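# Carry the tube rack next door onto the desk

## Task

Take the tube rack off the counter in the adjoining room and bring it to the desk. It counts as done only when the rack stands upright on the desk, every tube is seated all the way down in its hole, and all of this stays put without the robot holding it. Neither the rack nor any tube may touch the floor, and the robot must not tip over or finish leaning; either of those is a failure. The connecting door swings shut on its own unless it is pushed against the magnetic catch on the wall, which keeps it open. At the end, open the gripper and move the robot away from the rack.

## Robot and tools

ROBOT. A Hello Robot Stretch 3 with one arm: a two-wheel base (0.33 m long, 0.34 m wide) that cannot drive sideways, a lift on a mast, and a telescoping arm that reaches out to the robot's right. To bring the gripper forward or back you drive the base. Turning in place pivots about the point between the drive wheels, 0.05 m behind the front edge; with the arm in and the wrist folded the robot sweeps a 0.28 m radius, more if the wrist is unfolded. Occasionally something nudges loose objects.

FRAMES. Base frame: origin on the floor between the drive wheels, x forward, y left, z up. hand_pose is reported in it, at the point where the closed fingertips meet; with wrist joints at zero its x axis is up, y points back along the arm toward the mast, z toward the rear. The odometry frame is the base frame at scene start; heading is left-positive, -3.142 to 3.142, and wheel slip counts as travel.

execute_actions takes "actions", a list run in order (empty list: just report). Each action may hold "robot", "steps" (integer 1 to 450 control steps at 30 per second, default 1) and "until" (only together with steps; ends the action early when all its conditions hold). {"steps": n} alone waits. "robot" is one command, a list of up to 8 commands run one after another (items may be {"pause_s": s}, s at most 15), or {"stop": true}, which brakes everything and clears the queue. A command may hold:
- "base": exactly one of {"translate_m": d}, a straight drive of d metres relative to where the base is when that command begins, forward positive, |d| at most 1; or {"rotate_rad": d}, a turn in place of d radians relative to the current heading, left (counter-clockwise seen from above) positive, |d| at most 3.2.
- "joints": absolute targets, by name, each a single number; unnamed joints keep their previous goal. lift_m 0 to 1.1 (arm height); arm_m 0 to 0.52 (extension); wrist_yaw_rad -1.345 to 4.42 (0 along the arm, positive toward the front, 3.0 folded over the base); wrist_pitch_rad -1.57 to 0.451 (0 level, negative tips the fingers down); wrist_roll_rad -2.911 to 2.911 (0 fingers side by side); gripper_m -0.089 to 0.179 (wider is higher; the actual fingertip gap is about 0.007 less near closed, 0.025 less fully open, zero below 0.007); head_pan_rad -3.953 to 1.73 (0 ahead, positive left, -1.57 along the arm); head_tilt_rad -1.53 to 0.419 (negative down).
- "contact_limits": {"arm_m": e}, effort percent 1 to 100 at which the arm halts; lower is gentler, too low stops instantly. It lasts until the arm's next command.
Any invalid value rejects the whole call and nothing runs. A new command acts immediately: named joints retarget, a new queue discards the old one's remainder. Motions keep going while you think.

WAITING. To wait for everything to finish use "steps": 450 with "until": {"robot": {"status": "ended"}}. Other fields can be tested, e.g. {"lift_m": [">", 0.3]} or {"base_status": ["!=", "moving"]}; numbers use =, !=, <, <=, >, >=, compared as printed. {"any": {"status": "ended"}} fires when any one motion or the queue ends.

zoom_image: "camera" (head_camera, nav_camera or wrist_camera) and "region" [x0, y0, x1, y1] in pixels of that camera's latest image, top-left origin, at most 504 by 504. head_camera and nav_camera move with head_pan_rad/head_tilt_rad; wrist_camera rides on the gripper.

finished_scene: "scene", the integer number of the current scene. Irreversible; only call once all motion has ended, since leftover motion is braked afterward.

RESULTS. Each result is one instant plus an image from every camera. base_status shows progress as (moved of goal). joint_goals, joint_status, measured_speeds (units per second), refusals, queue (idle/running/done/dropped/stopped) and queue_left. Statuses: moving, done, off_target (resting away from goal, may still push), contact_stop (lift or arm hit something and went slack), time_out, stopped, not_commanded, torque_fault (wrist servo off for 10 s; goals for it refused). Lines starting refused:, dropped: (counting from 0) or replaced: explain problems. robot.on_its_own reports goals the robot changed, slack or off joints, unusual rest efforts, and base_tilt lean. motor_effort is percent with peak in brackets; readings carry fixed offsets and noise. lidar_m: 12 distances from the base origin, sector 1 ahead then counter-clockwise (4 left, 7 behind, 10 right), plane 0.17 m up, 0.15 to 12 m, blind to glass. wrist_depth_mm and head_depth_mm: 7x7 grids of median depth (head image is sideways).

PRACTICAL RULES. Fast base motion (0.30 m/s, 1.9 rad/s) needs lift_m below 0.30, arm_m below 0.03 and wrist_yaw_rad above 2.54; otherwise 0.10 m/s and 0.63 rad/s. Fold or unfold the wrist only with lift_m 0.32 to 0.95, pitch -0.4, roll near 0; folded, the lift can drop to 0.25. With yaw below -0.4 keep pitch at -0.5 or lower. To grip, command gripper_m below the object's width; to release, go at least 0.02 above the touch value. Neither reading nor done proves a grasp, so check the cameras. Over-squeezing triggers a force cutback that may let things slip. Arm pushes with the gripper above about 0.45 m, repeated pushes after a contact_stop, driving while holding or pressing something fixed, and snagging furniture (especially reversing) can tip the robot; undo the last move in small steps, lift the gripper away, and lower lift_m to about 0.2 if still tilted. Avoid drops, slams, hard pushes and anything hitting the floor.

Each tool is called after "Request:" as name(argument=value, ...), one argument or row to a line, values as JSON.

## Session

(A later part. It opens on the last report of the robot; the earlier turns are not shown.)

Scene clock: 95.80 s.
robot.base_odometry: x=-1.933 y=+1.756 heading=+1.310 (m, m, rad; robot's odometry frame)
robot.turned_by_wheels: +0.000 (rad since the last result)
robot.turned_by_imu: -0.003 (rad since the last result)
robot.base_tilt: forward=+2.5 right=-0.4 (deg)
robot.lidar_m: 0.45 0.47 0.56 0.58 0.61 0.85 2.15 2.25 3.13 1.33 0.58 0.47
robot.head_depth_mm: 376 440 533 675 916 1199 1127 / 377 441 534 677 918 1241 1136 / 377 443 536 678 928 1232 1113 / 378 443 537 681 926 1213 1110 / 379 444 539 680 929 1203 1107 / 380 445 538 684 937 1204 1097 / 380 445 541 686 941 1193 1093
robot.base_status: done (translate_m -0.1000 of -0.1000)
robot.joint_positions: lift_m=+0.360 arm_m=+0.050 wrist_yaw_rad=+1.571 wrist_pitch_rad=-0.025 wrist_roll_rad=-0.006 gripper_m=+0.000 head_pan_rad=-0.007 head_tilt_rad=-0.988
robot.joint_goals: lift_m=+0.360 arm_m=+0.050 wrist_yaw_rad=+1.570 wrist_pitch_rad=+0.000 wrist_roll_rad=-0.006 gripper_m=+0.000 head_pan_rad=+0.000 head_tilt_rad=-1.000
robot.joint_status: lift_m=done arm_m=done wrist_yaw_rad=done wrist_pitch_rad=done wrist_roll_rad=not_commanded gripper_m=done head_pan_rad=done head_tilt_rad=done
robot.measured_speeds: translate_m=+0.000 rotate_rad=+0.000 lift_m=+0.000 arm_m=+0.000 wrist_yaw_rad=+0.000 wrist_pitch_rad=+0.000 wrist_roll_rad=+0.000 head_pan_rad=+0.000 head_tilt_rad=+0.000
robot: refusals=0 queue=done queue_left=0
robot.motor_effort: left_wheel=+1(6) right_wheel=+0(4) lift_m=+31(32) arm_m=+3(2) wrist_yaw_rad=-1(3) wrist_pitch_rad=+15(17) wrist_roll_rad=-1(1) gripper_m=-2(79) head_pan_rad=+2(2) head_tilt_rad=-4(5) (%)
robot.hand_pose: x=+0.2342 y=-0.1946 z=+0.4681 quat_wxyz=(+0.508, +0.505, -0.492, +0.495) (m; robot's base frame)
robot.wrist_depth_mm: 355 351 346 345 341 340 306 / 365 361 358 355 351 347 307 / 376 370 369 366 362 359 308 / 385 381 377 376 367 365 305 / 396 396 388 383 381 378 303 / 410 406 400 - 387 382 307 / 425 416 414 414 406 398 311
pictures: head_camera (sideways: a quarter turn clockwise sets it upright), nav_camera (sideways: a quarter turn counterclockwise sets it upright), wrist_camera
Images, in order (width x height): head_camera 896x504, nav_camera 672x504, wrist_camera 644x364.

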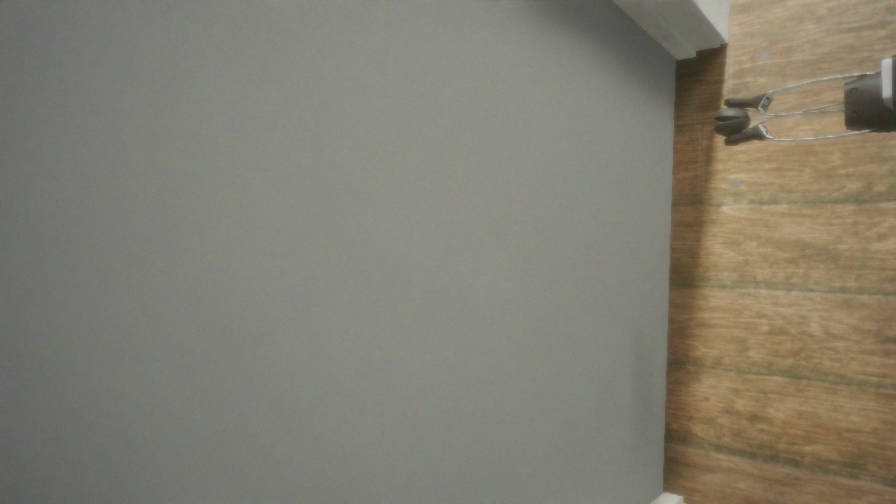

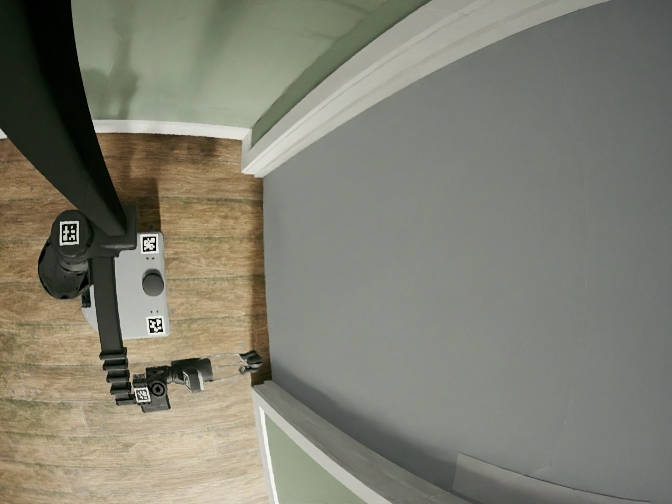

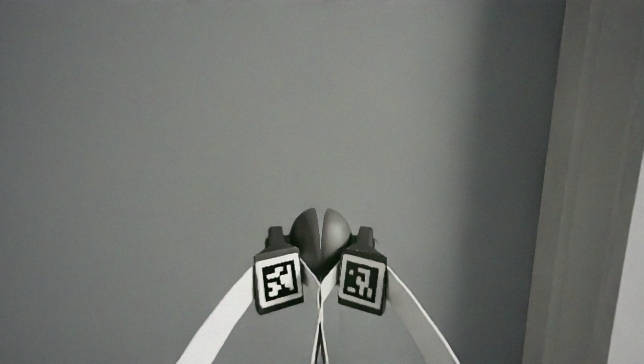

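Request:
execute_actions(
  actions=[
    {"robot":[{"joints":{"lift_m":0.3,"arm_m":0.0}},{"base":{"translate_m":0.32}}],"steps":450,"until":{"robot":{"status":"ended"}}},
  ],
)

Scene clock: 103.17 s.
robot.base_odometry: x=-1.850 y=+2.065 heading=+1.310 (m, m, rad; robot's odometry frame)
robot.turned_by_wheels: +0.000 (rad since the last result)
robot.turned_by_imu: -0.402 (rad since the last result)
robot.base_tilt: forward=+2.4 right=-0.5 (deg)
robot.lidar_m: 0.20 0.20 0.22 0.34 0.59 0.64 1.00 2.40 2.50 3.20 0.46 0.25
robot.head_depth_mm: - - 299 379 593 924 1124 / - - - 345 513 1003 1120 / - - - 320 453 775 1138 / - - - 307 404 643 1096 / - - - 295 365 559 1061 / - - - - 334 488 906 / - - - - 315 432 733
robot.base_status: off_target (translate_m +0.3198 of +0.3200)
robot.joint_positions: lift_m=+0.300 arm_m=+0.000 wrist_yaw_rad=+1.808 wrist_pitch_rad=-0.027 wrist_roll_rad=-0.006 gripper_m=+0.000 head_pan_rad=-0.006 head_tilt_rad=-0.989
robot.joint_goals: lift_m=+0.300 arm_m=+0.000 wrist_yaw_rad=+1.570 wrist_pitch_rad=+0.000 wrist_roll_rad=-0.006 gripper_m=+0.000 head_pan_rad=+0.000 head_tilt_rad=-1.000
robot.joint_status: lift_m=done arm_m=done wrist_yaw_rad=done wrist_pitch_rad=done wrist_roll_rad=not_commanded gripper_m=done head_pan_rad=done head_tilt_rad=done
robot.measured_speeds: translate_m=+0.000 rotate_rad=+0.000 lift_m=+0.000 arm_m=+0.000 wrist_yaw_rad=+0.000 wrist_pitch_rad=+0.000 wrist_roll_rad=+0.000 head_pan_rad=+0.000 head_tilt_rad=+0.000
robot: refusals=0 queue=done queue_left=0
robot.on_its_own: left_wheel is at rest, and its effort (+24) is outside its rest range (-18 to +18); right_wheel is at rest, and its effort (+20) is outside its rest range (-18 to +18); wrist_yaw_rad is at rest, and its effort (-92) is outside its rest range (-12 to +12)
robot.motor_effort: left_wheel=+24(32) right_wheel=+20(40) lift_m=+22(30) arm_m=+1(5) wrist_yaw_rad=-92(92) wrist_pitch_rad=+17(17) wrist_roll_rad=-1(1) gripper_m=-23(24) head_pan_rad=+2(3) head_tilt_rad=-4(4) (%)
robot.hand_pose: x=+0.2270 y=-0.0848 z=+0.4079 quat_wxyz=(+0.446, +0.560, -0.428, +0.551) (m; robot's base frame)
robot.wrist_depth_mm: 153 157 161 166 172 177 183 / 157 160 166 171 176 183 187 / 161 164 170 176 181 188 195 / 165 169 174 180 187 193 200 / 169 175 179 186 194 200 208 / 174 179 188 191 200 206 215 / 179 183 191 198 206 214 223
pictures: head_camera (sideways: a quarter turn clockwise sets it upright), nav_camera (sideways: a quarter turn counterclockwise sets it upright), wrist_camera
Images, in order (width x height): head_camera 896x504, nav_camera 672x504, wrist_camera 644x364.

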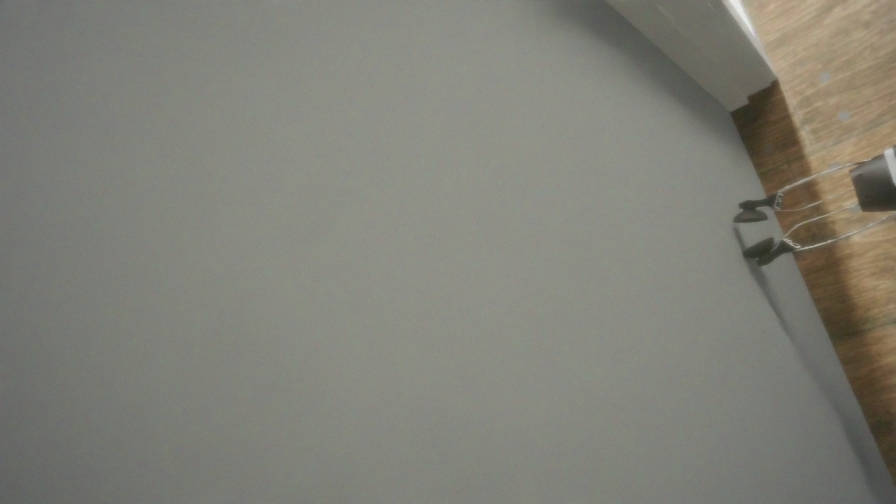

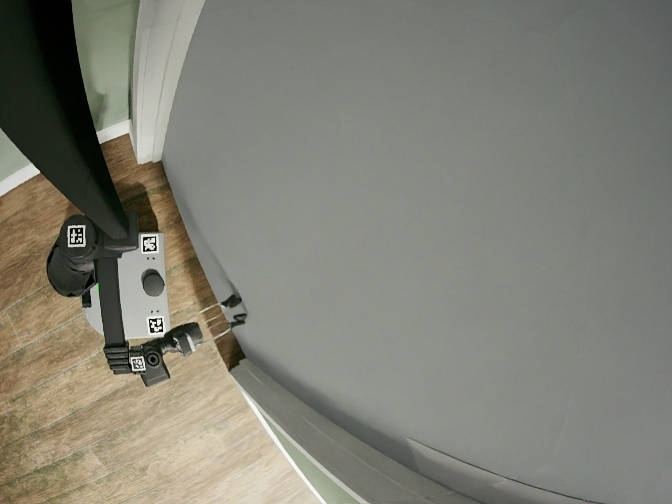

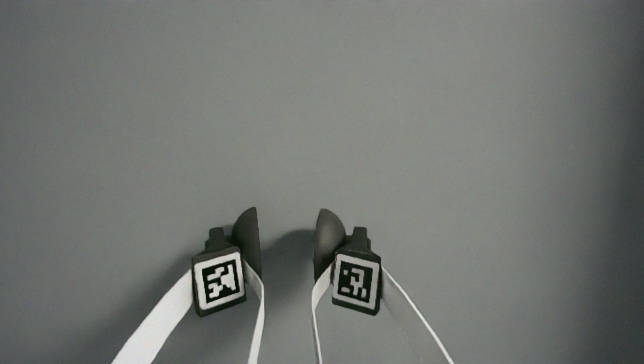

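Request:
execute_actions(
  actions=[
    {"robot":[{"base":{"translate_m":-0.45}},{"base":{"rotate_rad":0.40},"joints":{"head_tilt_rad":-0.25,"head_pan_rad":0.0}}],"steps":450,"until":{"robot":{"status":"ended"}}},
  ],
)

Scene clock: 114.20 s.
robot.base_odometry: x=-1.966 y=+1.631 heading=+1.710 (m, m, rad; robot's odometry frame)
robot.turned_by_wheels: +0.400 (rad since the last result)
robot.turned_by_imu: +0.397 (rad since the last result)
robot.base_tilt: forward=+2.4 right=-0.6 (deg)
robot.lidar_m: 0.62 0.59 0.44 0.43 0.44 0.62 1.84 2.07 2.31 1.92 0.81 0.64
robot.head_depth_mm: 516 535 556 579 605 631 662 / 514 535 556 578 602 628 660 / 514 534 555 578 602 629 657 / 514 532 553 577 601 626 657 / 512 532 553 575 600 626 655 / 510 530 551 575 598 625 655 / 510 528 548 571 596 624 653
robot.base_status: done (rotate_rad +0.3998 of +0.4000)
robot.joint_positions: lift_m=+0.300 arm_m=+0.000 wrist_yaw_rad=+1.899 wrist_pitch_rad=-0.024 wrist_roll_rad=-0.005 gripper_m=+0.000 head_pan_rad=-0.006 head_tilt_rad=-0.261
robot.joint_goals: lift_m=+0.300 arm_m=+0.000 wrist_yaw_rad=+1.897 wrist_pitch_rad=+0.000 wrist_roll_rad=-0.005 gripper_m=+0.000 head_pan_rad=+0.000 head_tilt_rad=-0.250
robot.joint_status: lift_m=done arm_m=done wrist_yaw_rad=done wrist_pitch_rad=done wrist_roll_rad=not_commanded gripper_m=done head_pan_rad=done head_tilt_rad=done
robot.measured_speeds: translate_m=+0.000 rotate_rad=+0.000 lift_m=+0.000 arm_m=+0.000 wrist_yaw_rad=+0.000 wrist_pitch_rad=+0.000 wrist_roll_rad=+0.000 head_pan_rad=+0.000 head_tilt_rad=+0.000
robot: refusals=0 queue=done queue_left=0
robot.on_its_own: wrist_yaw_rad is held at +1.897, not at your +1.570, by its stall guard, which is not easing now
robot.motor_effort: left_wheel=-4(24) right_wheel=+2(20) lift_m=+22(22) arm_m=+1(1) wrist_yaw_rad=-2(93) wrist_pitch_rad=+14(16) wrist_roll_rad=-1(2) gripper_m=-3(22) head_pan_rad=+3(0) head_tilt_rad=+4(30) (%)
robot.hand_pose: x=+0.2206 y=-0.0626 z=+0.4087 quat_wxyz=(+0.420, +0.578, -0.403, +0.572) (m; robot's base frame)
robot.wrist_depth_mm: 464 559 560 539 493 449 415 / 469 569 581 550 502 454 425 / 470 579 590 570 512 470 433 / 479 591 608 580 516 479 444 / 478 619 616 594 540 494 452 / 489 610 608 - 544 502 457 / 489 617 656 648 576 513 473
pictures: head_camera (sideways: a quarter turn clockwise sets it upright), nav_camera (sideways: a quarter turn counterclockwise sets it upright), wrist_camera
Images, in order (width x height): head_camera 896x504, nav_camera 672x504, wrist_camera 644x364.

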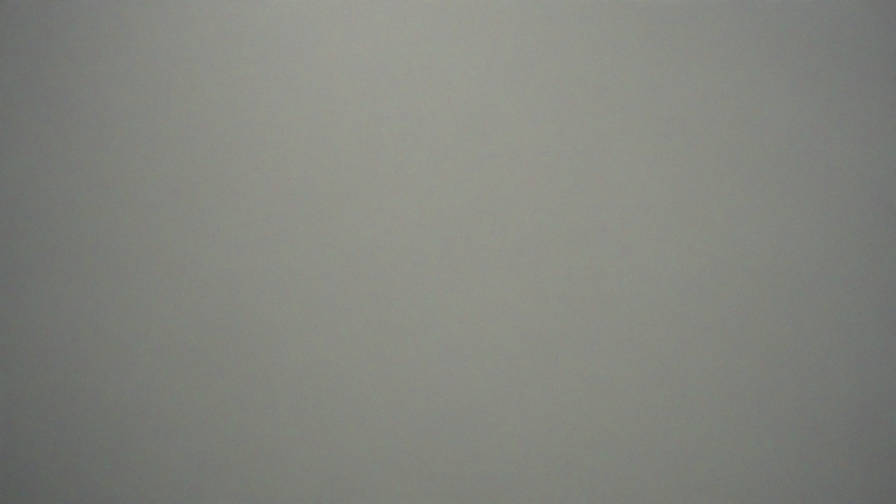

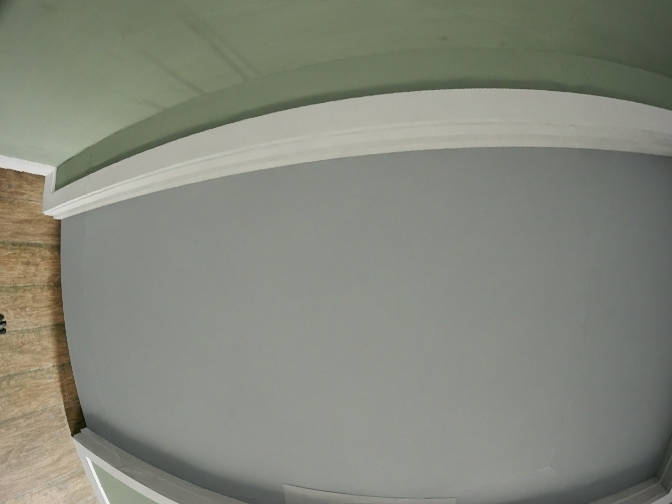

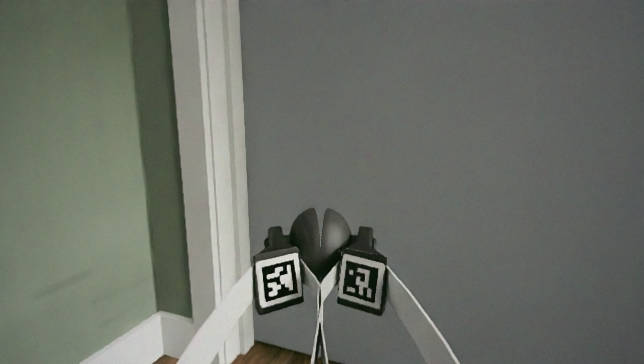

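Request:
execute_actions(
  actions=[
    {"robot":[{"joints":{"lift_m":0.34,"wrist_pitch_rad":-0.4}},{"joints":{"wrist_yaw_rad":3.0}},{"joints":{"lift_m":0.26}},{"base":{"rotate_rad":-1.51}},{"base":{"translate_m":0.33}},{"base":{"rotate_rad":-1.57}},{"joints":{"head_pan_rad":-3.14,"head_tilt_rad":-0.9}}],"steps":450,"until":{"robot":{"status":"ended"}}},
  ],
)

Scene clock: 140.20 s.
robot.base_odometry: x=-1.643 y=+1.696 heading=-1.370 (m, m, rad; robot's odometry frame)
robot.turned_by_wheels: -3.080 (rad since the last result)
robot.turned_by_imu: -3.084 (rad since the last result)
robot.base_tilt: forward=+2.5 right=-0.4 (deg)
robot.lidar_m: 2.02 2.10 3.06 1.41 0.65 0.57 0.59 0.63 0.76 0.75 0.81 1.21
robot.head_depth_mm: 482 551 643 777 887 1105 1147 / 487 558 653 791 996 1231 1152 / 492 566 663 805 1022 1260 1186 / 497 572 674 819 1046 1254 - / 503 577 683 832 1066 1264 1152 / 509 587 694 852 1094 1272 1129 / 515 596 706 867 1123 1260 1111
robot.base_status: done (rotate_rad -1.5699 of -1.5700)
robot.joint_positions: lift_m=+0.260 arm_m=+0.000 wrist_yaw_rad=+2.999 wrist_pitch_rad=-0.417 wrist_roll_rad=-0.005 gripper_m=+0.000 head_pan_rad=-3.133 head_tilt_rad=-0.889
robot.joint_goals: lift_m=+0.260 arm_m=+0.000 wrist_yaw_rad=+3.000 wrist_pitch_rad=-0.400 wrist_roll_rad=-0.005 gripper_m=+0.000 head_pan_rad=-3.140 head_tilt_rad=-0.900
robot.joint_status: lift_m=done arm_m=done wrist_yaw_rad=done wrist_pitch_rad=done wrist_roll_rad=not_commanded gripper_m=done head_pan_rad=done head_tilt_rad=done
robot.measured_speeds: translate_m=+0.000 rotate_rad=+0.000 lift_m=+0.000 arm_m=+0.000 wrist_yaw_rad=+0.000 wrist_pitch_rad=+0.000 wrist_roll_rad=+0.000 head_pan_rad=+0.000 head_tilt_rad=+0.000
robot: refusals=0 queue=done queue_left=0
robot.motor_effort: left_wheel=+4(15) right_wheel=-3(6) lift_m=+22(33) arm_m=+1(1) wrist_yaw_rad=+2(1) wrist_pitch_rad=+11(13) wrist_roll_rad=-1(1) gripper_m=-2(1) head_pan_rad=-3(35) head_tilt_rad=-4(26) (%)
robot.hand_pose: x=+0.0107 y=+0.0773 z=+0.2731 quat_wxyz=(+0.195, +0.698, +0.097, +0.682) (m; robot's base frame)
robot.wrist_depth_mm: 613 - - - - - - / 617 - - - - - - / 606 769 954 934 962 938 947 / 616 719 723 716 717 724 711 / 552 583 606 627 577 584 580 / 485 502 - - 479 479 477 / - - - - 415 413 416
pictures: head_camera (sideways: a quarter turn clockwise sets it upright), nav_camera (sideways: a quarter turn counterclockwise sets it upright), wrist_camera
Images, in order (width x height): head_camera 896x504, nav_camera 672x504, wrist_camera 644x364.

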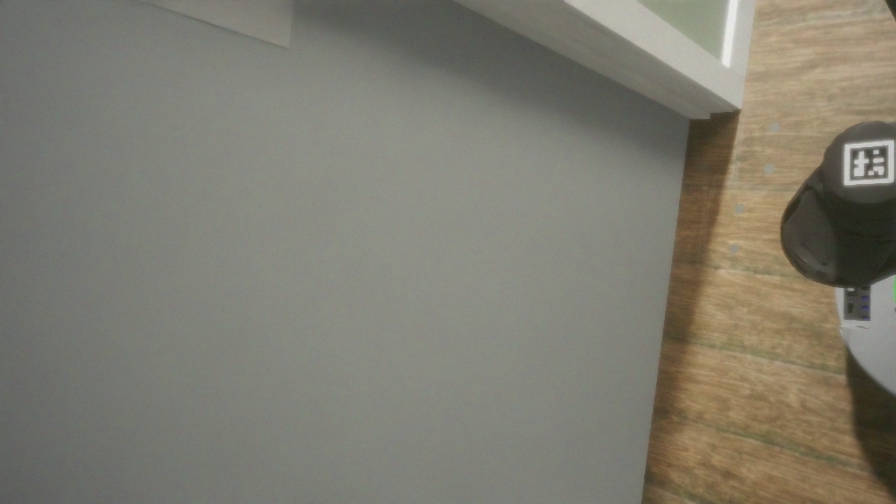

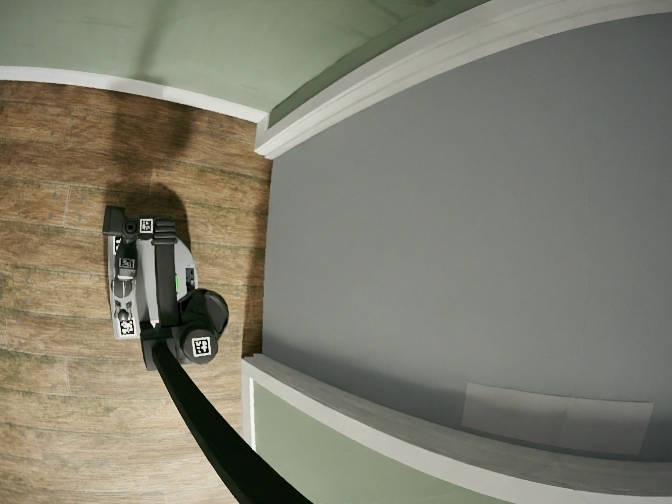

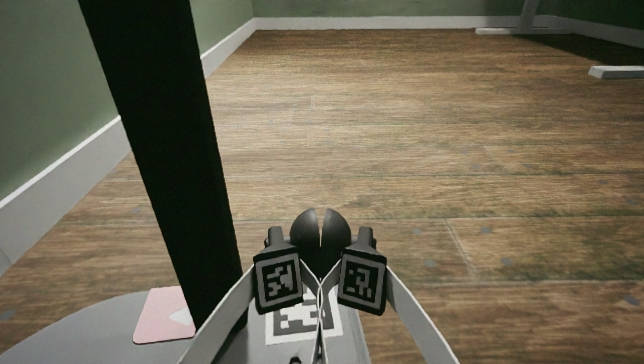

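Request:
execute_actions(
  actions=[
    {"robot":[{"joints":{"lift_m":0.31}},{"base":{"translate_m":-0.27}}],"steps":450,"until":{"robot":{"status":"ended"}}},
  ],
)

Scene clock: 149.83 s.
robot.base_odometry: x=-1.697 y=+1.961 heading=-1.370 (m, m, rad; robot's odometry frame)
robot.turned_by_wheels: +0.000 (rad since the last result)
robot.turned_by_imu: -0.003 (rad since the last result)
robot.base_tilt: forward=+2.4 right=-0.5 (deg)
robot.lidar_m: 2.28 2.32 3.08 0.67 0.41 0.32 0.32 0.34 0.51 0.72 0.78 1.16
robot.head_depth_mm: - 292 331 399 500 673 857 / - 293 336 406 512 693 1006 / - 297 341 412 523 713 - / - 298 346 420 536 739 - / - 299 351 428 549 759 1096 / - 302 357 436 561 786 1105 / - 306 363 444 575 812 1096
robot.base_status: done (translate_m -0.2700 of -0.2700)
robot.joint_positions: lift_m=+0.310 arm_m=+0.000 wrist_yaw_rad=+2.999 wrist_pitch_rad=-0.417 wrist_roll_rad=-0.005 gripper_m=+0.000 head_pan_rad=-3.133 head_tilt_rad=-0.889
robot.joint_goals: lift_m=+0.310 arm_m=+0.000 wrist_yaw_rad=+3.000 wrist_pitch_rad=-0.400 wrist_roll_rad=-0.005 gripper_m=+0.000 head_pan_rad=-3.140 head_tilt_rad=-0.900
robot.joint_status: lift_m=done arm_m=done wrist_yaw_rad=done wrist_pitch_rad=done wrist_roll_rad=not_commanded gripper_m=done head_pan_rad=done head_tilt_rad=done
robot.measured_speeds: translate_m=+0.000 rotate_rad=+0.000 lift_m=+0.000 arm_m=+0.000 wrist_yaw_rad=+0.000 wrist_pitch_rad=+0.000 wrist_roll_rad=+0.000 head_pan_rad=+0.000 head_tilt_rad=+0.000
robot: refusals=0 queue=done queue_left=0
robot.motor_effort: left_wheel=+4(6) right_wheel=-2(6) lift_m=+30(32) arm_m=+1(1) wrist_yaw_rad=+1(1) wrist_pitch_rad=+11(11) wrist_roll_rad=-1(1) gripper_m=-2(2) head_pan_rad=-3(3) head_tilt_rad=-4(5) (%)
robot.hand_pose: x=+0.0107 y=+0.0773 z=+0.3227 quat_wxyz=(+0.195, +0.698, +0.098, +0.682) (m; robot's base frame)
robot.wrist_depth_mm: 312 - - - - - - / 331 - - - - - - / 359 376 - - - - - / 383 406 826 805 801 815 798 / 390 448 667 710 642 639 636 / 391 498 - - 535 550 544 / 377 476 - - 467 467 468
pictures: head_camera (sideways: a quarter turn clockwise sets it upright), nav_camera (sideways: a quarter turn counterclockwise sets it upright), wrist_camera
Images, in order (width x height): head_camera 896x504, nav_camera 672x504, wrist_camera 644x364.

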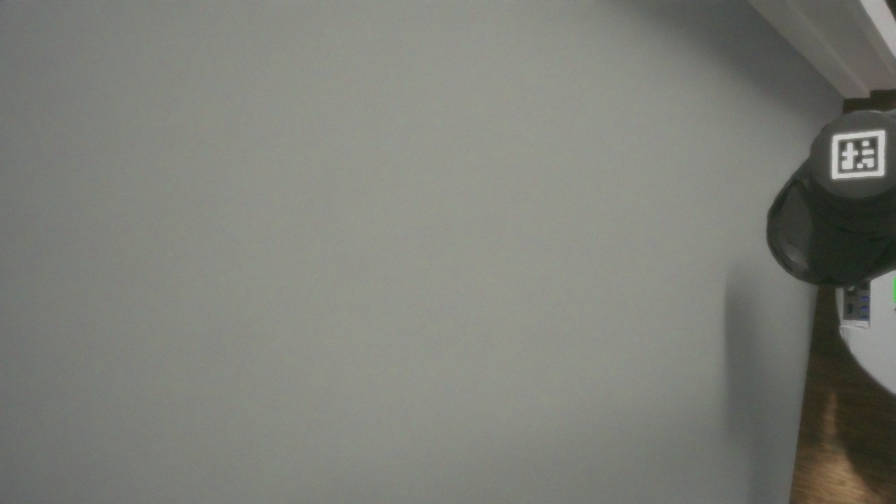

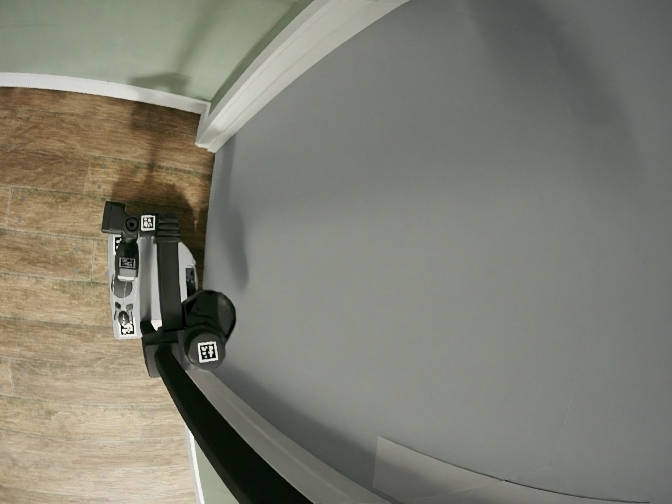

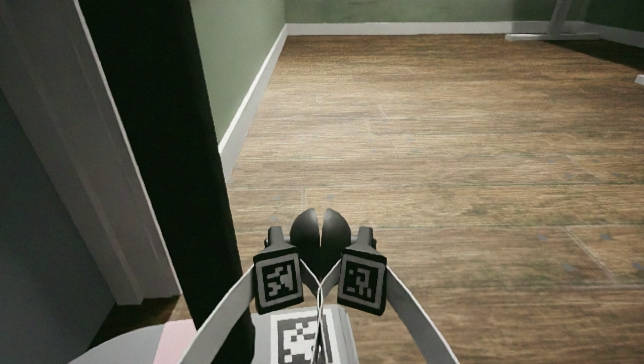

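Clears the jamb, it appears. Push a bit.

Request:
execute_actions(
  actions=[
    {"robot":{"base":{"translate_m":-0.2}},"steps":450,"until":{"robot":{"status":"ended"}}},
  ],
)

Scene clock: 154.43 s.
robot.base_odometry: x=-1.736 y=+2.156 heading=-1.370 (m, m, rad; robot's odometry frame)
robot.turned_by_wheels: +0.000 (rad since the last result)
robot.turned_by_imu: -0.002 (rad since the last result)
robot.base_tilt: forward=+2.4 right=-0.6 (deg)
robot.lidar_m: 2.47 2.49 3.10 0.33 0.34 0.31 0.27 0.27 0.33 0.54 0.75 1.13
robot.head_depth_mm: - 288 326 405 539 802 1149 / - - 317 392 514 749 1107 / - - 308 379 493 702 - / - - 303 367 472 661 - / - - 299 355 453 626 885 / - - 295 344 436 593 905 / - - 291 335 419 565 856
robot.base_status: off_target (translate_m -0.1998 of -0.2000)
robot.joint_positions: lift_m=+0.310 arm_m=+0.000 wrist_yaw_rad=+2.999 wrist_pitch_rad=-0.418 wrist_roll_rad=-0.005 gripper_m=+0.000 head_pan_rad=-3.134 head_tilt_rad=-0.894
robot.joint_goals: lift_m=+0.310 arm_m=+0.000 wrist_yaw_rad=+3.000 wrist_pitch_rad=-0.400 wrist_roll_rad=-0.005 gripper_m=+0.000 head_pan_rad=-3.140 head_tilt_rad=-0.900
robot.joint_status: lift_m=done arm_m=done wrist_yaw_rad=done wrist_pitch_rad=done wrist_roll_rad=not_commanded gripper_m=done head_pan_rad=done head_tilt_rad=done
robot.measured_speeds: translate_m=+0.000 rotate_rad=+0.000 lift_m=+0.000 arm_m=+0.000 wrist_yaw_rad=+0.000 wrist_pitch_rad=+0.000 wrist_roll_rad=+0.000 head_pan_rad=+0.000 head_tilt_rad=+0.000
robot: refusals=0 queue=done queue_left=0
robot.on_its_own: left_wheel is at rest, and its effort (-24) is outside its rest range (-18 to +18); right_wheel is at rest, and its effort (-25) is outside its rest range (-18 to +18)
robot.motor_effort: left_wheel=-24(79) right_wheel=-25(31) lift_m=+29(30) arm_m=+1(1) wrist_yaw_rad=+1(1) wrist_pitch_rad=+11(12) wrist_roll_rad=-1(1) gripper_m=-1(2) head_pan_rad=-2(3) head_tilt_rad=-2(4) (%)
robot.hand_pose: x=+0.0105 y=+0.0772 z=+0.3226 quat_wxyz=(+0.196, +0.698, +0.098, +0.682) (m; robot's base frame)
robot.wrist_depth_mm: - - 330 - - - - / - - 353 - - - - / - - 389 - - - - / 819 804 426 777 809 789 805 / 631 655 465 666 641 645 632 / 446 544 - - 536 539 538 / 422 496 - - 460 463 463
pictures: head_camera (sideways: a quarter turn clockwise sets it upright), nav_camera (sideways: a quarter turn counterclockwise sets it upright), wrist_camera
Images, in order (width x height): head_camera 896x504, nav_camera 672x504, wrist_camera 644x364.

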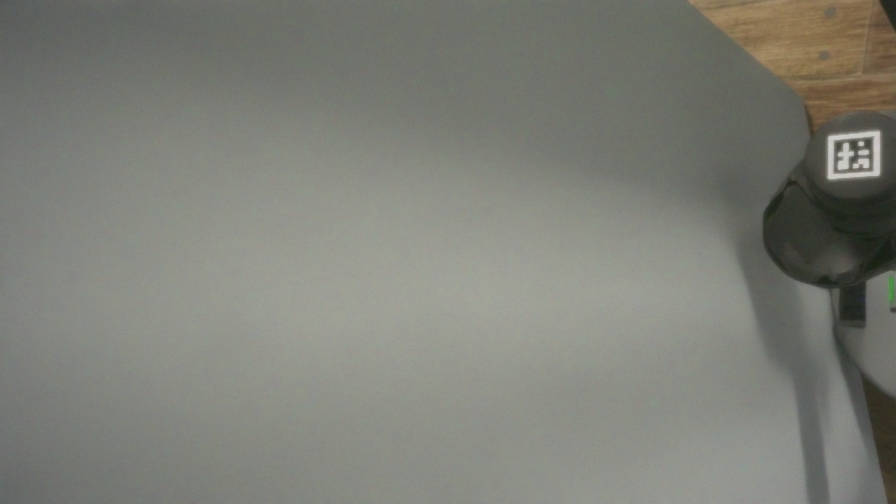

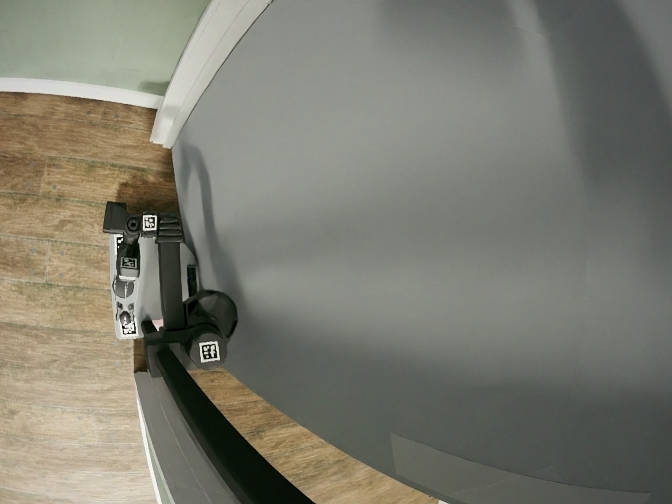

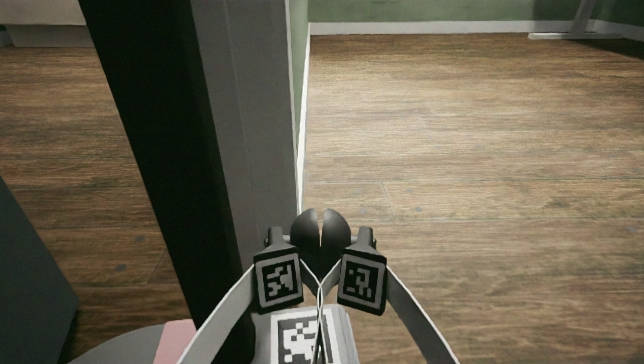

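It opens. Continue.

Request:
execute_actions(
  actions=[
    {"robot":{"base":{"translate_m":-0.35}},"steps":450,"until":{"robot":{"status":"ended"}}},
  ],
)

Scene clock: 160.20 s.
robot.base_odometry: x=-1.806 y=+2.499 heading=-1.370 (m, m, rad; robot's odometry frame)
robot.turned_by_wheels: +0.000 (rad since the last result)
robot.turned_by_imu: -0.004 (rad since the last result)
robot.base_tilt: forward=+2.4 right=-0.5 (deg)
robot.lidar_m: 2.83 0.47 0.41 1.20 2.50 1.96 0.29 0.25 0.25 0.28 0.48 1.06
robot.head_depth_mm: 1683 1940 2119 1779 1498 1299 1148 / 379 1881 2117 1756 1499 1296 1150 / 331 392 482 652 1428 1288 - / 298 346 413 514 676 993 - / - 308 359 433 544 734 973 / - 288 319 375 456 579 794 / - - 292 330 392 480 618
robot.base_status: done (translate_m -0.3499 of -0.3500)
robot.joint_positions: lift_m=+0.310 arm_m=+0.000 wrist_yaw_rad=+2.999 wrist_pitch_rad=-0.418 wrist_roll_rad=-0.005 gripper_m=+0.000 head_pan_rad=-3.134 head_tilt_rad=-0.894
robot.joint_goals: lift_m=+0.310 arm_m=+0.000 wrist_yaw_rad=+3.000 wrist_pitch_rad=-0.400 wrist_roll_rad=-0.005 gripper_m=+0.000 head_pan_rad=-3.140 head_tilt_rad=-0.900
robot.joint_status: lift_m=done arm_m=done wrist_yaw_rad=done wrist_pitch_rad=done wrist_roll_rad=not_commanded gripper_m=done head_pan_rad=done head_tilt_rad=done
robot.measured_speeds: translate_m=+0.000 rotate_rad=+0.000 lift_m=+0.000 arm_m=+0.000 wrist_yaw_rad=+0.000 wrist_pitch_rad=+0.000 wrist_roll_rad=+0.000 head_pan_rad=+0.000 head_tilt_rad=+0.000
robot: refusals=0 queue=done queue_left=0
robot.on_its_own: left_wheel is at rest, and its effort (-21) is outside its rest range (-18 to +18)
robot.motor_effort: left_wheel=-21(39) right_wheel=-11(34) lift_m=+29(30) arm_m=+1(1) wrist_yaw_rad=+1(0) wrist_pitch_rad=+11(11) wrist_roll_rad=-1(1) gripper_m=-1(1) head_pan_rad=-2(2) head_tilt_rad=-3(3) (%)
robot.hand_pose: x=+0.0105 y=+0.0772 z=+0.3226 quat_wxyz=(+0.196, +0.698, +0.098, +0.682) (m; robot's base frame)
robot.wrist_depth_mm: - - - - 590 373 - / - - - - 601 400 - / - - - - 610 435 - / 814 810 814 808 607 493 802 / 653 657 668 695 576 602 653 / 544 544 - - 539 538 540 / 462 499 - - 469 464 467
pictures: head_camera (sideways: a quarter turn clockwise sets it upright), nav_camera (sideways: a quarter turn counterclockwise sets it upright), wrist_camera
Images, in order (width x height): head_camera 896x504, nav_camera 672x504, wrist_camera 644x364.

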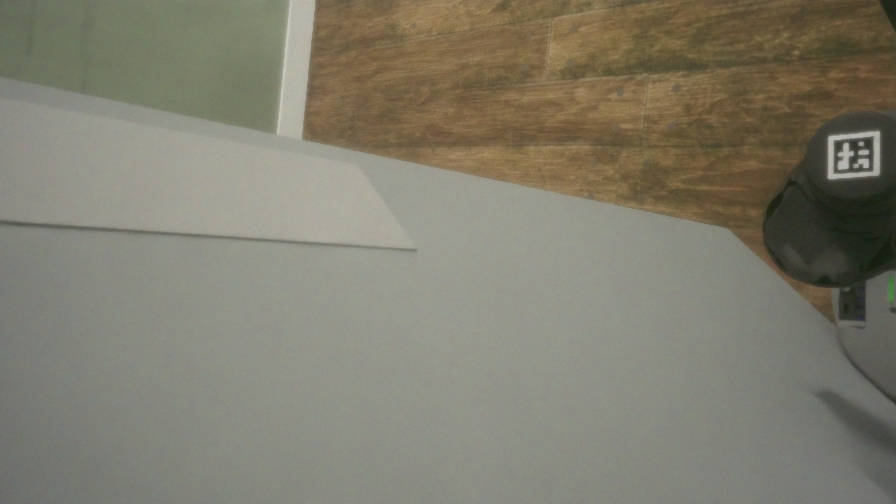

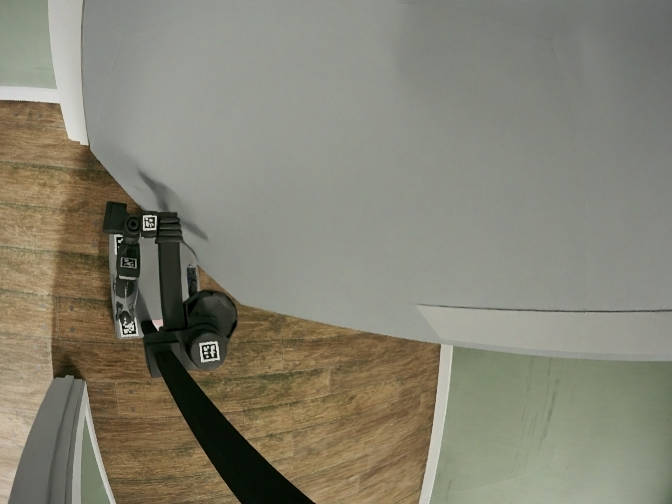

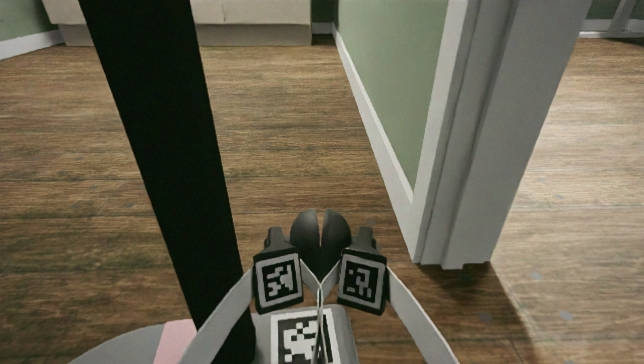

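Request:
execute_actions(
  actions=[
    {"robot":{"base":{"translate_m":-0.3},"joints":{"head_pan_rad":-2.2,"head_tilt_rad":-0.7}},"steps":450,"until":{"robot":{"status":"ended"}}},
  ],
)

Scene clock: 170.17 s.
robot.base_odometry: x=-1.866 y=+2.793 heading=-1.370 (m, m, rad; robot's odometry frame)
robot.turned_by_wheels: +0.000 (rad since the last result)
robot.turned_by_imu: -0.004 (rad since the last result)
robot.base_tilt: forward=+2.6 right=-0.6 (deg)
robot.lidar_m: 3.11 0.62 0.76 2.51 2.12 1.67 1.64 0.24 0.23 0.23 0.31 0.76
robot.head_depth_mm: - - - - 305 376 500 / - - - - 301 361 476 / - - - - 297 351 453 / - - - - 292 338 432 / - - - - 287 327 413 / - - - - - 315 395 / - - - - - 307 380
robot.base_status: done (translate_m -0.3000 of -0.3000)
robot.joint_positions: lift_m=+0.310 arm_m=+0.000 wrist_yaw_rad=+2.999 wrist_pitch_rad=-0.418 wrist_roll_rad=-0.005 gripper_m=+0.000 head_pan_rad=-2.207 head_tilt_rad=-0.705
robot.joint_goals: lift_m=+0.310 arm_m=+0.000 wrist_yaw_rad=+3.000 wrist_pitch_rad=-0.400 wrist_roll_rad=-0.005 gripper_m=+0.000 head_pan_rad=-2.200 head_tilt_rad=-0.700
robot.joint_status: lift_m=done arm_m=done wrist_yaw_rad=done wrist_pitch_rad=done wrist_roll_rad=not_commanded gripper_m=done head_pan_rad=done head_tilt_rad=done
robot.measured_speeds: translate_m=+0.000 rotate_rad=+0.000 lift_m=+0.000 arm_m=+0.000 wrist_yaw_rad=+0.000 wrist_pitch_rad=+0.000 wrist_roll_rad=+0.000 head_pan_rad=+0.000 head_tilt_rad=+0.000
robot: refusals=0 queue=done queue_left=0
robot.motor_effort: left_wheel=-12(32) right_wheel=-3(16) lift_m=+30(30) arm_m=+1(1) wrist_yaw_rad=+0(0) wrist_pitch_rad=+11(11) wrist_roll_rad=-1(1) gripper_m=-2(3) head_pan_rad=+3(36) head_tilt_rad=+2(15) (%)
robot.hand_pose: x=+0.0105 y=+0.0772 z=+0.3226 quat_wxyz=(+0.196, +0.698, +0.098, +0.682) (m; robot's base frame)
robot.wrist_depth_mm: - - - - - 799 548 / - - - - - 808 549 / - - - - - 819 539 / 809 805 808 791 794 745 549 / 650 641 675 699 652 646 595 / 534 545 - - 531 536 543 / 469 492 - - 468 469 465
pictures: head_camera (sideways: a quarter turn clockwise sets it upright), nav_camera (sideways: a quarter turn counterclockwise sets it upright), wrist_camera
Images, in order (width x height): head_camera 896x504, nav_camera 672x504, wrist_camera 644x364.

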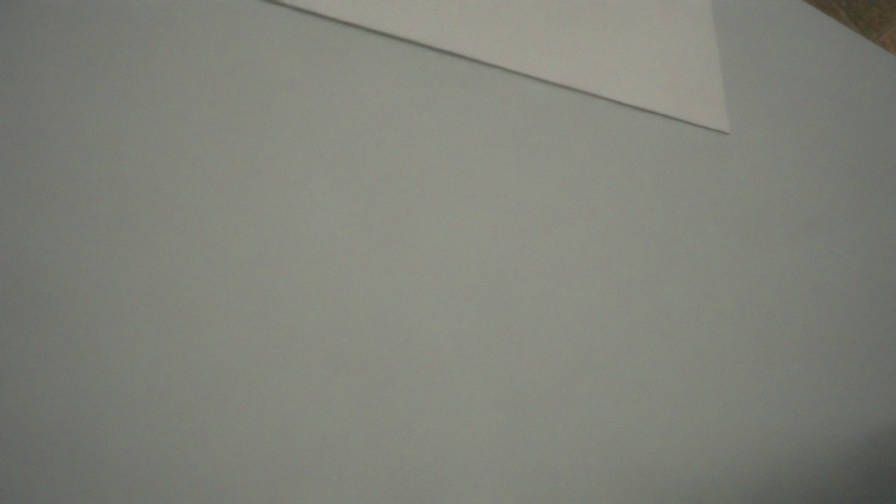

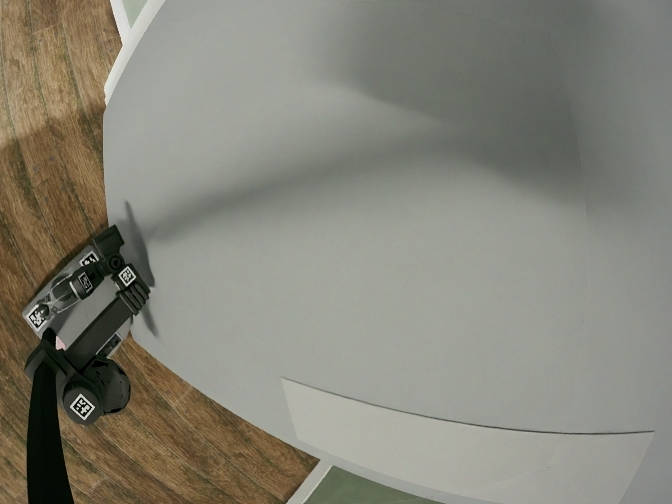

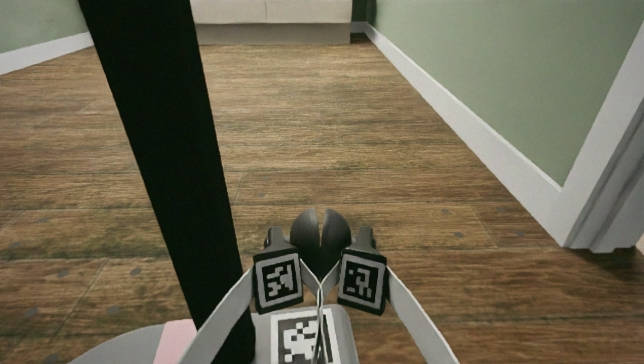

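Request:
execute_actions(
  actions=[
    {"robot":{"joints":{"arm_m":0.3}},"steps":450,"until":{"robot":{"status":"ended"}}},
  ],
)

Scene clock: 175.40 s.
robot.base_odometry: x=-1.866 y=+2.793 heading=-1.370 (m, m, rad; robot's odometry frame)
robot.turned_by_wheels: +0.000 (rad since the last result)
robot.turned_by_imu: -0.005 (rad since the last result)
robot.base_tilt: forward=+2.5 right=-0.4 (deg)
robot.lidar_m: 3.11 0.62 0.76 2.50 2.13 1.66 1.63 0.82 0.48 0.47 0.49 0.75
robot.head_depth_mm: 746 858 1009 1226 1563 1447 1223 / 695 790 917 1098 1354 1440 1218 / 499 588 835 984 1197 1388 1215 / 464 518 590 685 816 1014 1176 / 433 482 541 621 727 875 1093 / 406 449 501 567 656 768 936 / 383 420 465 523 594 693 786
robot.base_status: done (translate_m -0.3000 of -0.3000)
robot.joint_positions: lift_m=+0.310 arm_m=+0.265 wrist_yaw_rad=+3.081 wrist_pitch_rad=-0.419 wrist_roll_rad=-0.005 gripper_m=+0.000 head_pan_rad=-2.207 head_tilt_rad=-0.703
robot.joint_goals: lift_m=+0.310 arm_m=+0.266 wrist_yaw_rad=+3.000 wrist_pitch_rad=-0.400 wrist_roll_rad=-0.005 gripper_m=+0.000 head_pan_rad=-2.200 head_tilt_rad=-0.700
robot.joint_status: lift_m=done arm_m=contact_stop wrist_yaw_rad=done wrist_pitch_rad=done wrist_roll_rad=not_commanded gripper_m=done head_pan_rad=done head_tilt_rad=done
robot.measured_speeds: translate_m=+0.000 rotate_rad=+0.004 lift_m=+0.000 arm_m=-0.034 wrist_yaw_rad=-0.140 wrist_pitch_rad=+0.000 wrist_roll_rad=+0.000 head_pan_rad=+0.000 head_tilt_rad=+0.000
robot: refusals=0 queue=dropped queue_left=0
robot.on_its_own: arm_m is slack since a contact_stop, until your next command for it (your +0.300 is given up)
robot.motor_effort: left_wheel=+13(25) right_wheel=+0(9) lift_m=+29(30) arm_m=+16(23) wrist_yaw_rad=-65(73) wrist_pitch_rad=+12(13) wrist_roll_rad=-1(2) gripper_m=-2(2) head_pan_rad=+3(3) head_tilt_rad=+1(2) (%)
robot.hand_pose: x=-0.0076 y=-0.1864 z=+0.3223 quat_wxyz=(+0.168, +0.694, +0.127, +0.689) (m; robot's base frame)
robot.wrist_depth_mm: - - - - - 904 605 / - - - - - 898 663 / - - - - - 867 722 / 819 801 857 836 800 775 774 / 649 659 - - 649 654 637 / 550 - - - 543 548 542 / 469 - - - 471 464 466
pictures: head_camera (sideways: a quarter turn clockwise sets it upright), nav_camera (sideways: a quarter turn counterclockwise sets it upright), wrist_camera
Images, in order (width x height): head_camera 896x504, nav_camera 672x504, wrist_camera 644x364.

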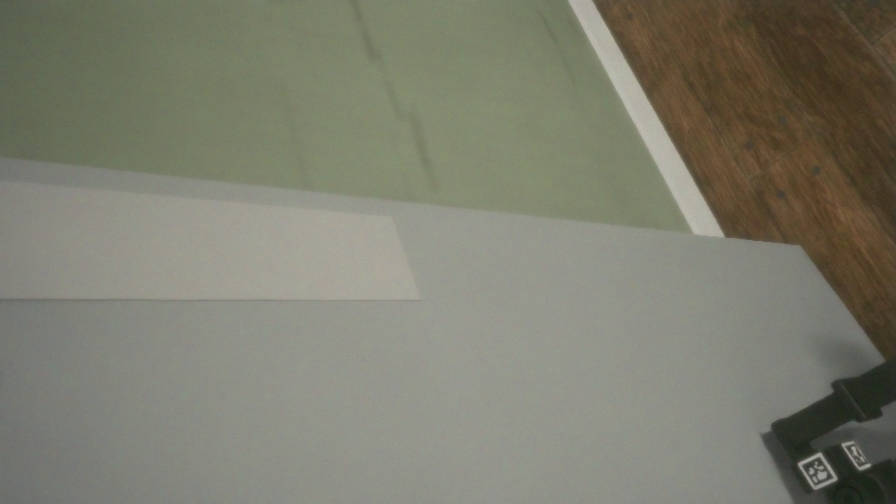

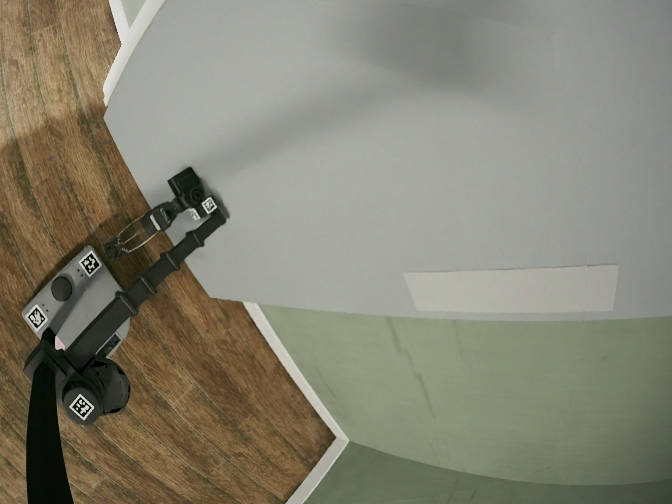

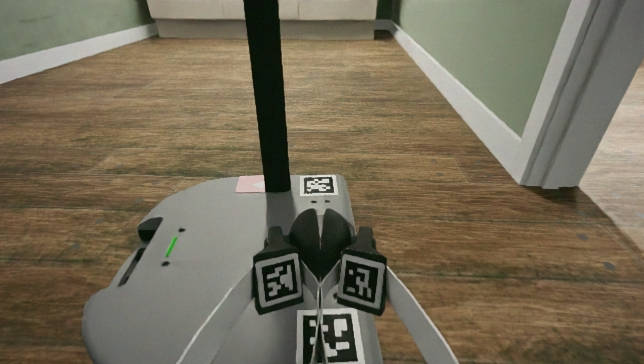

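Request:
execute_actions(
  actions=[
    {"robot":{"joints":{"arm_m":0.42,"lift_m":0.25},"contact_limits":{"arm_m":45}},"steps":450,"until":{"robot":{"status":"ended"}}},
  ],
)

Scene clock: 178.83 s.
robot.base_odometry: x=-1.866 y=+2.793 heading=-1.370 (m, m, rad; robot's odometry frame)
robot.turned_by_wheels: +0.000 (rad since the last result)
robot.turned_by_imu: +0.007 (rad since the last result)
robot.base_tilt: forward=+1.8 right=-1.4 (deg)
robot.lidar_m: 3.11 0.62 0.77 2.55 2.11 1.67 1.64 0.82 0.48 0.47 0.49 0.76
robot.head_depth_mm: 758 871 1014 1228 1529 1441 1227 / 709 800 928 1096 1350 1432 1218 / 649 735 845 994 1198 1384 1214 / 478 533 605 699 828 1014 1189 / 449 497 558 636 737 884 1100 / 422 464 516 582 667 783 944 / 397 435 481 537 609 702 801
robot.base_status: done (translate_m -0.3000 of -0.3000)
robot.joint_positions: lift_m=+0.295 arm_m=+0.272 wrist_yaw_rad=+3.083 wrist_pitch_rad=-0.420 wrist_roll_rad=-0.005 gripper_m=+0.000 head_pan_rad=-2.206 head_tilt_rad=-0.703
robot.joint_goals: lift_m=+0.296 arm_m=+0.273 wrist_yaw_rad=+3.000 wrist_pitch_rad=-0.400 wrist_roll_rad=-0.005 gripper_m=+0.000 head_pan_rad=-2.200 head_tilt_rad=-0.700
robot.joint_status: lift_m=contact_stop arm_m=contact_stop wrist_yaw_rad=done wrist_pitch_rad=done wrist_roll_rad=not_commanded gripper_m=done head_pan_rad=done head_tilt_rad=done
robot.measured_speeds: translate_m=-0.001 rotate_rad=+0.005 lift_m=-0.005 arm_m=-0.035 wrist_yaw_rad=-0.340 wrist_pitch_rad=+0.000 wrist_roll_rad=+0.000 head_pan_rad=+0.000 head_tilt_rad=+0.000
robot: refusals=0 queue=dropped queue_left=0
robot.on_its_own: lift_m is slack since a contact_stop, until your next command for it (your +0.250 is given up); arm_m is slack since a contact_stop, until your next command for it (your +0.420 is given up)
robot.motor_effort: left_wheel=+6(15) right_wheel=-1(17) lift_m=+32(37) arm_m=+17(42) wrist_yaw_rad=-63(84) wrist_pitch_rad=+13(13) wrist_roll_rad=-1(1) gripper_m=-2(2) head_pan_rad=+3(3) head_tilt_rad=+1(1) (%)
robot.contact_limits: arm_m 37 (drawing in: default 16, maximum 26; extending or still: default 23, maximum 37)
robot.hand_pose: x=-0.0081 y=-0.1929 z=+0.3077 quat_wxyz=(+0.168, +0.694, +0.128, +0.689) (m; robot's base frame)
robot.wrist_depth_mm: - - - - - 907 610 / - - - - - 910 652 / - - - - - 858 722 / 783 762 - 838 790 787 761 / 623 634 - - 627 629 642 / 525 - - - 522 529 531 / 455 - - - 451 455 464
pictures: head_camera (sideways: a quarter turn clockwise sets it upright), nav_camera (sideways: a quarter turn counterclockwise sets it upright), wrist_camera
Images, in order (width x height): head_camera 896x504, nav_camera 672x504, wrist_camera 644x364.

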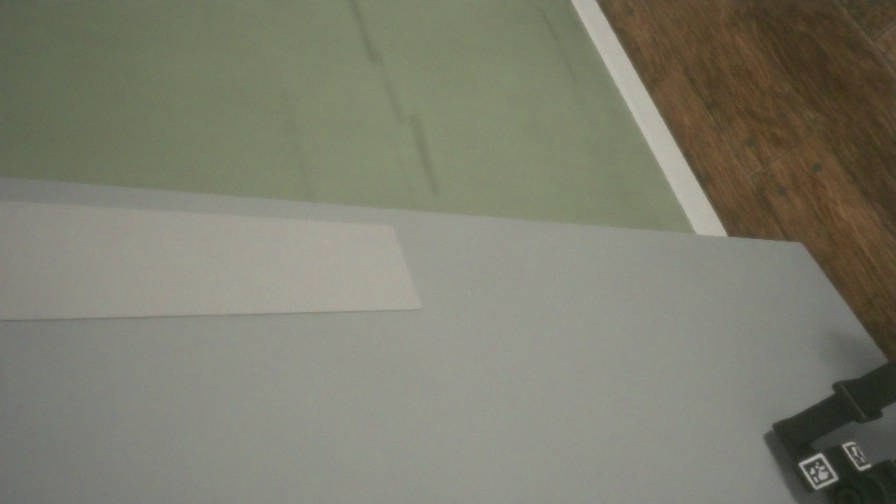

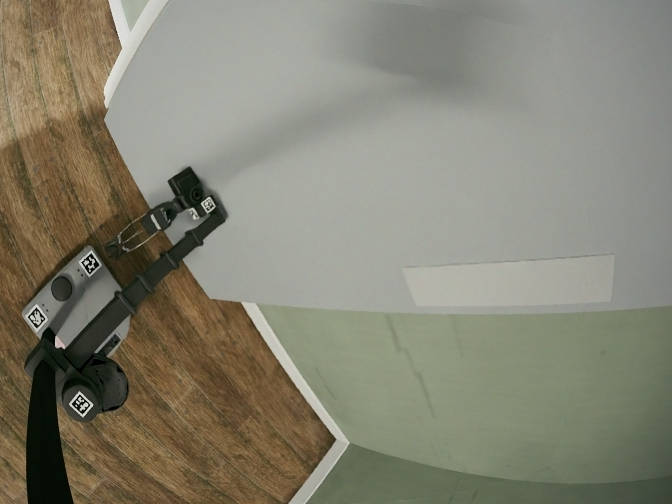

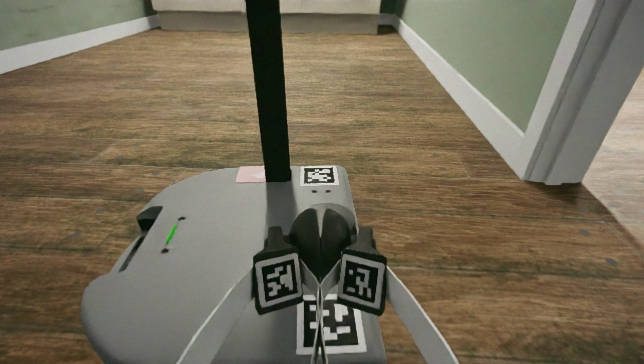

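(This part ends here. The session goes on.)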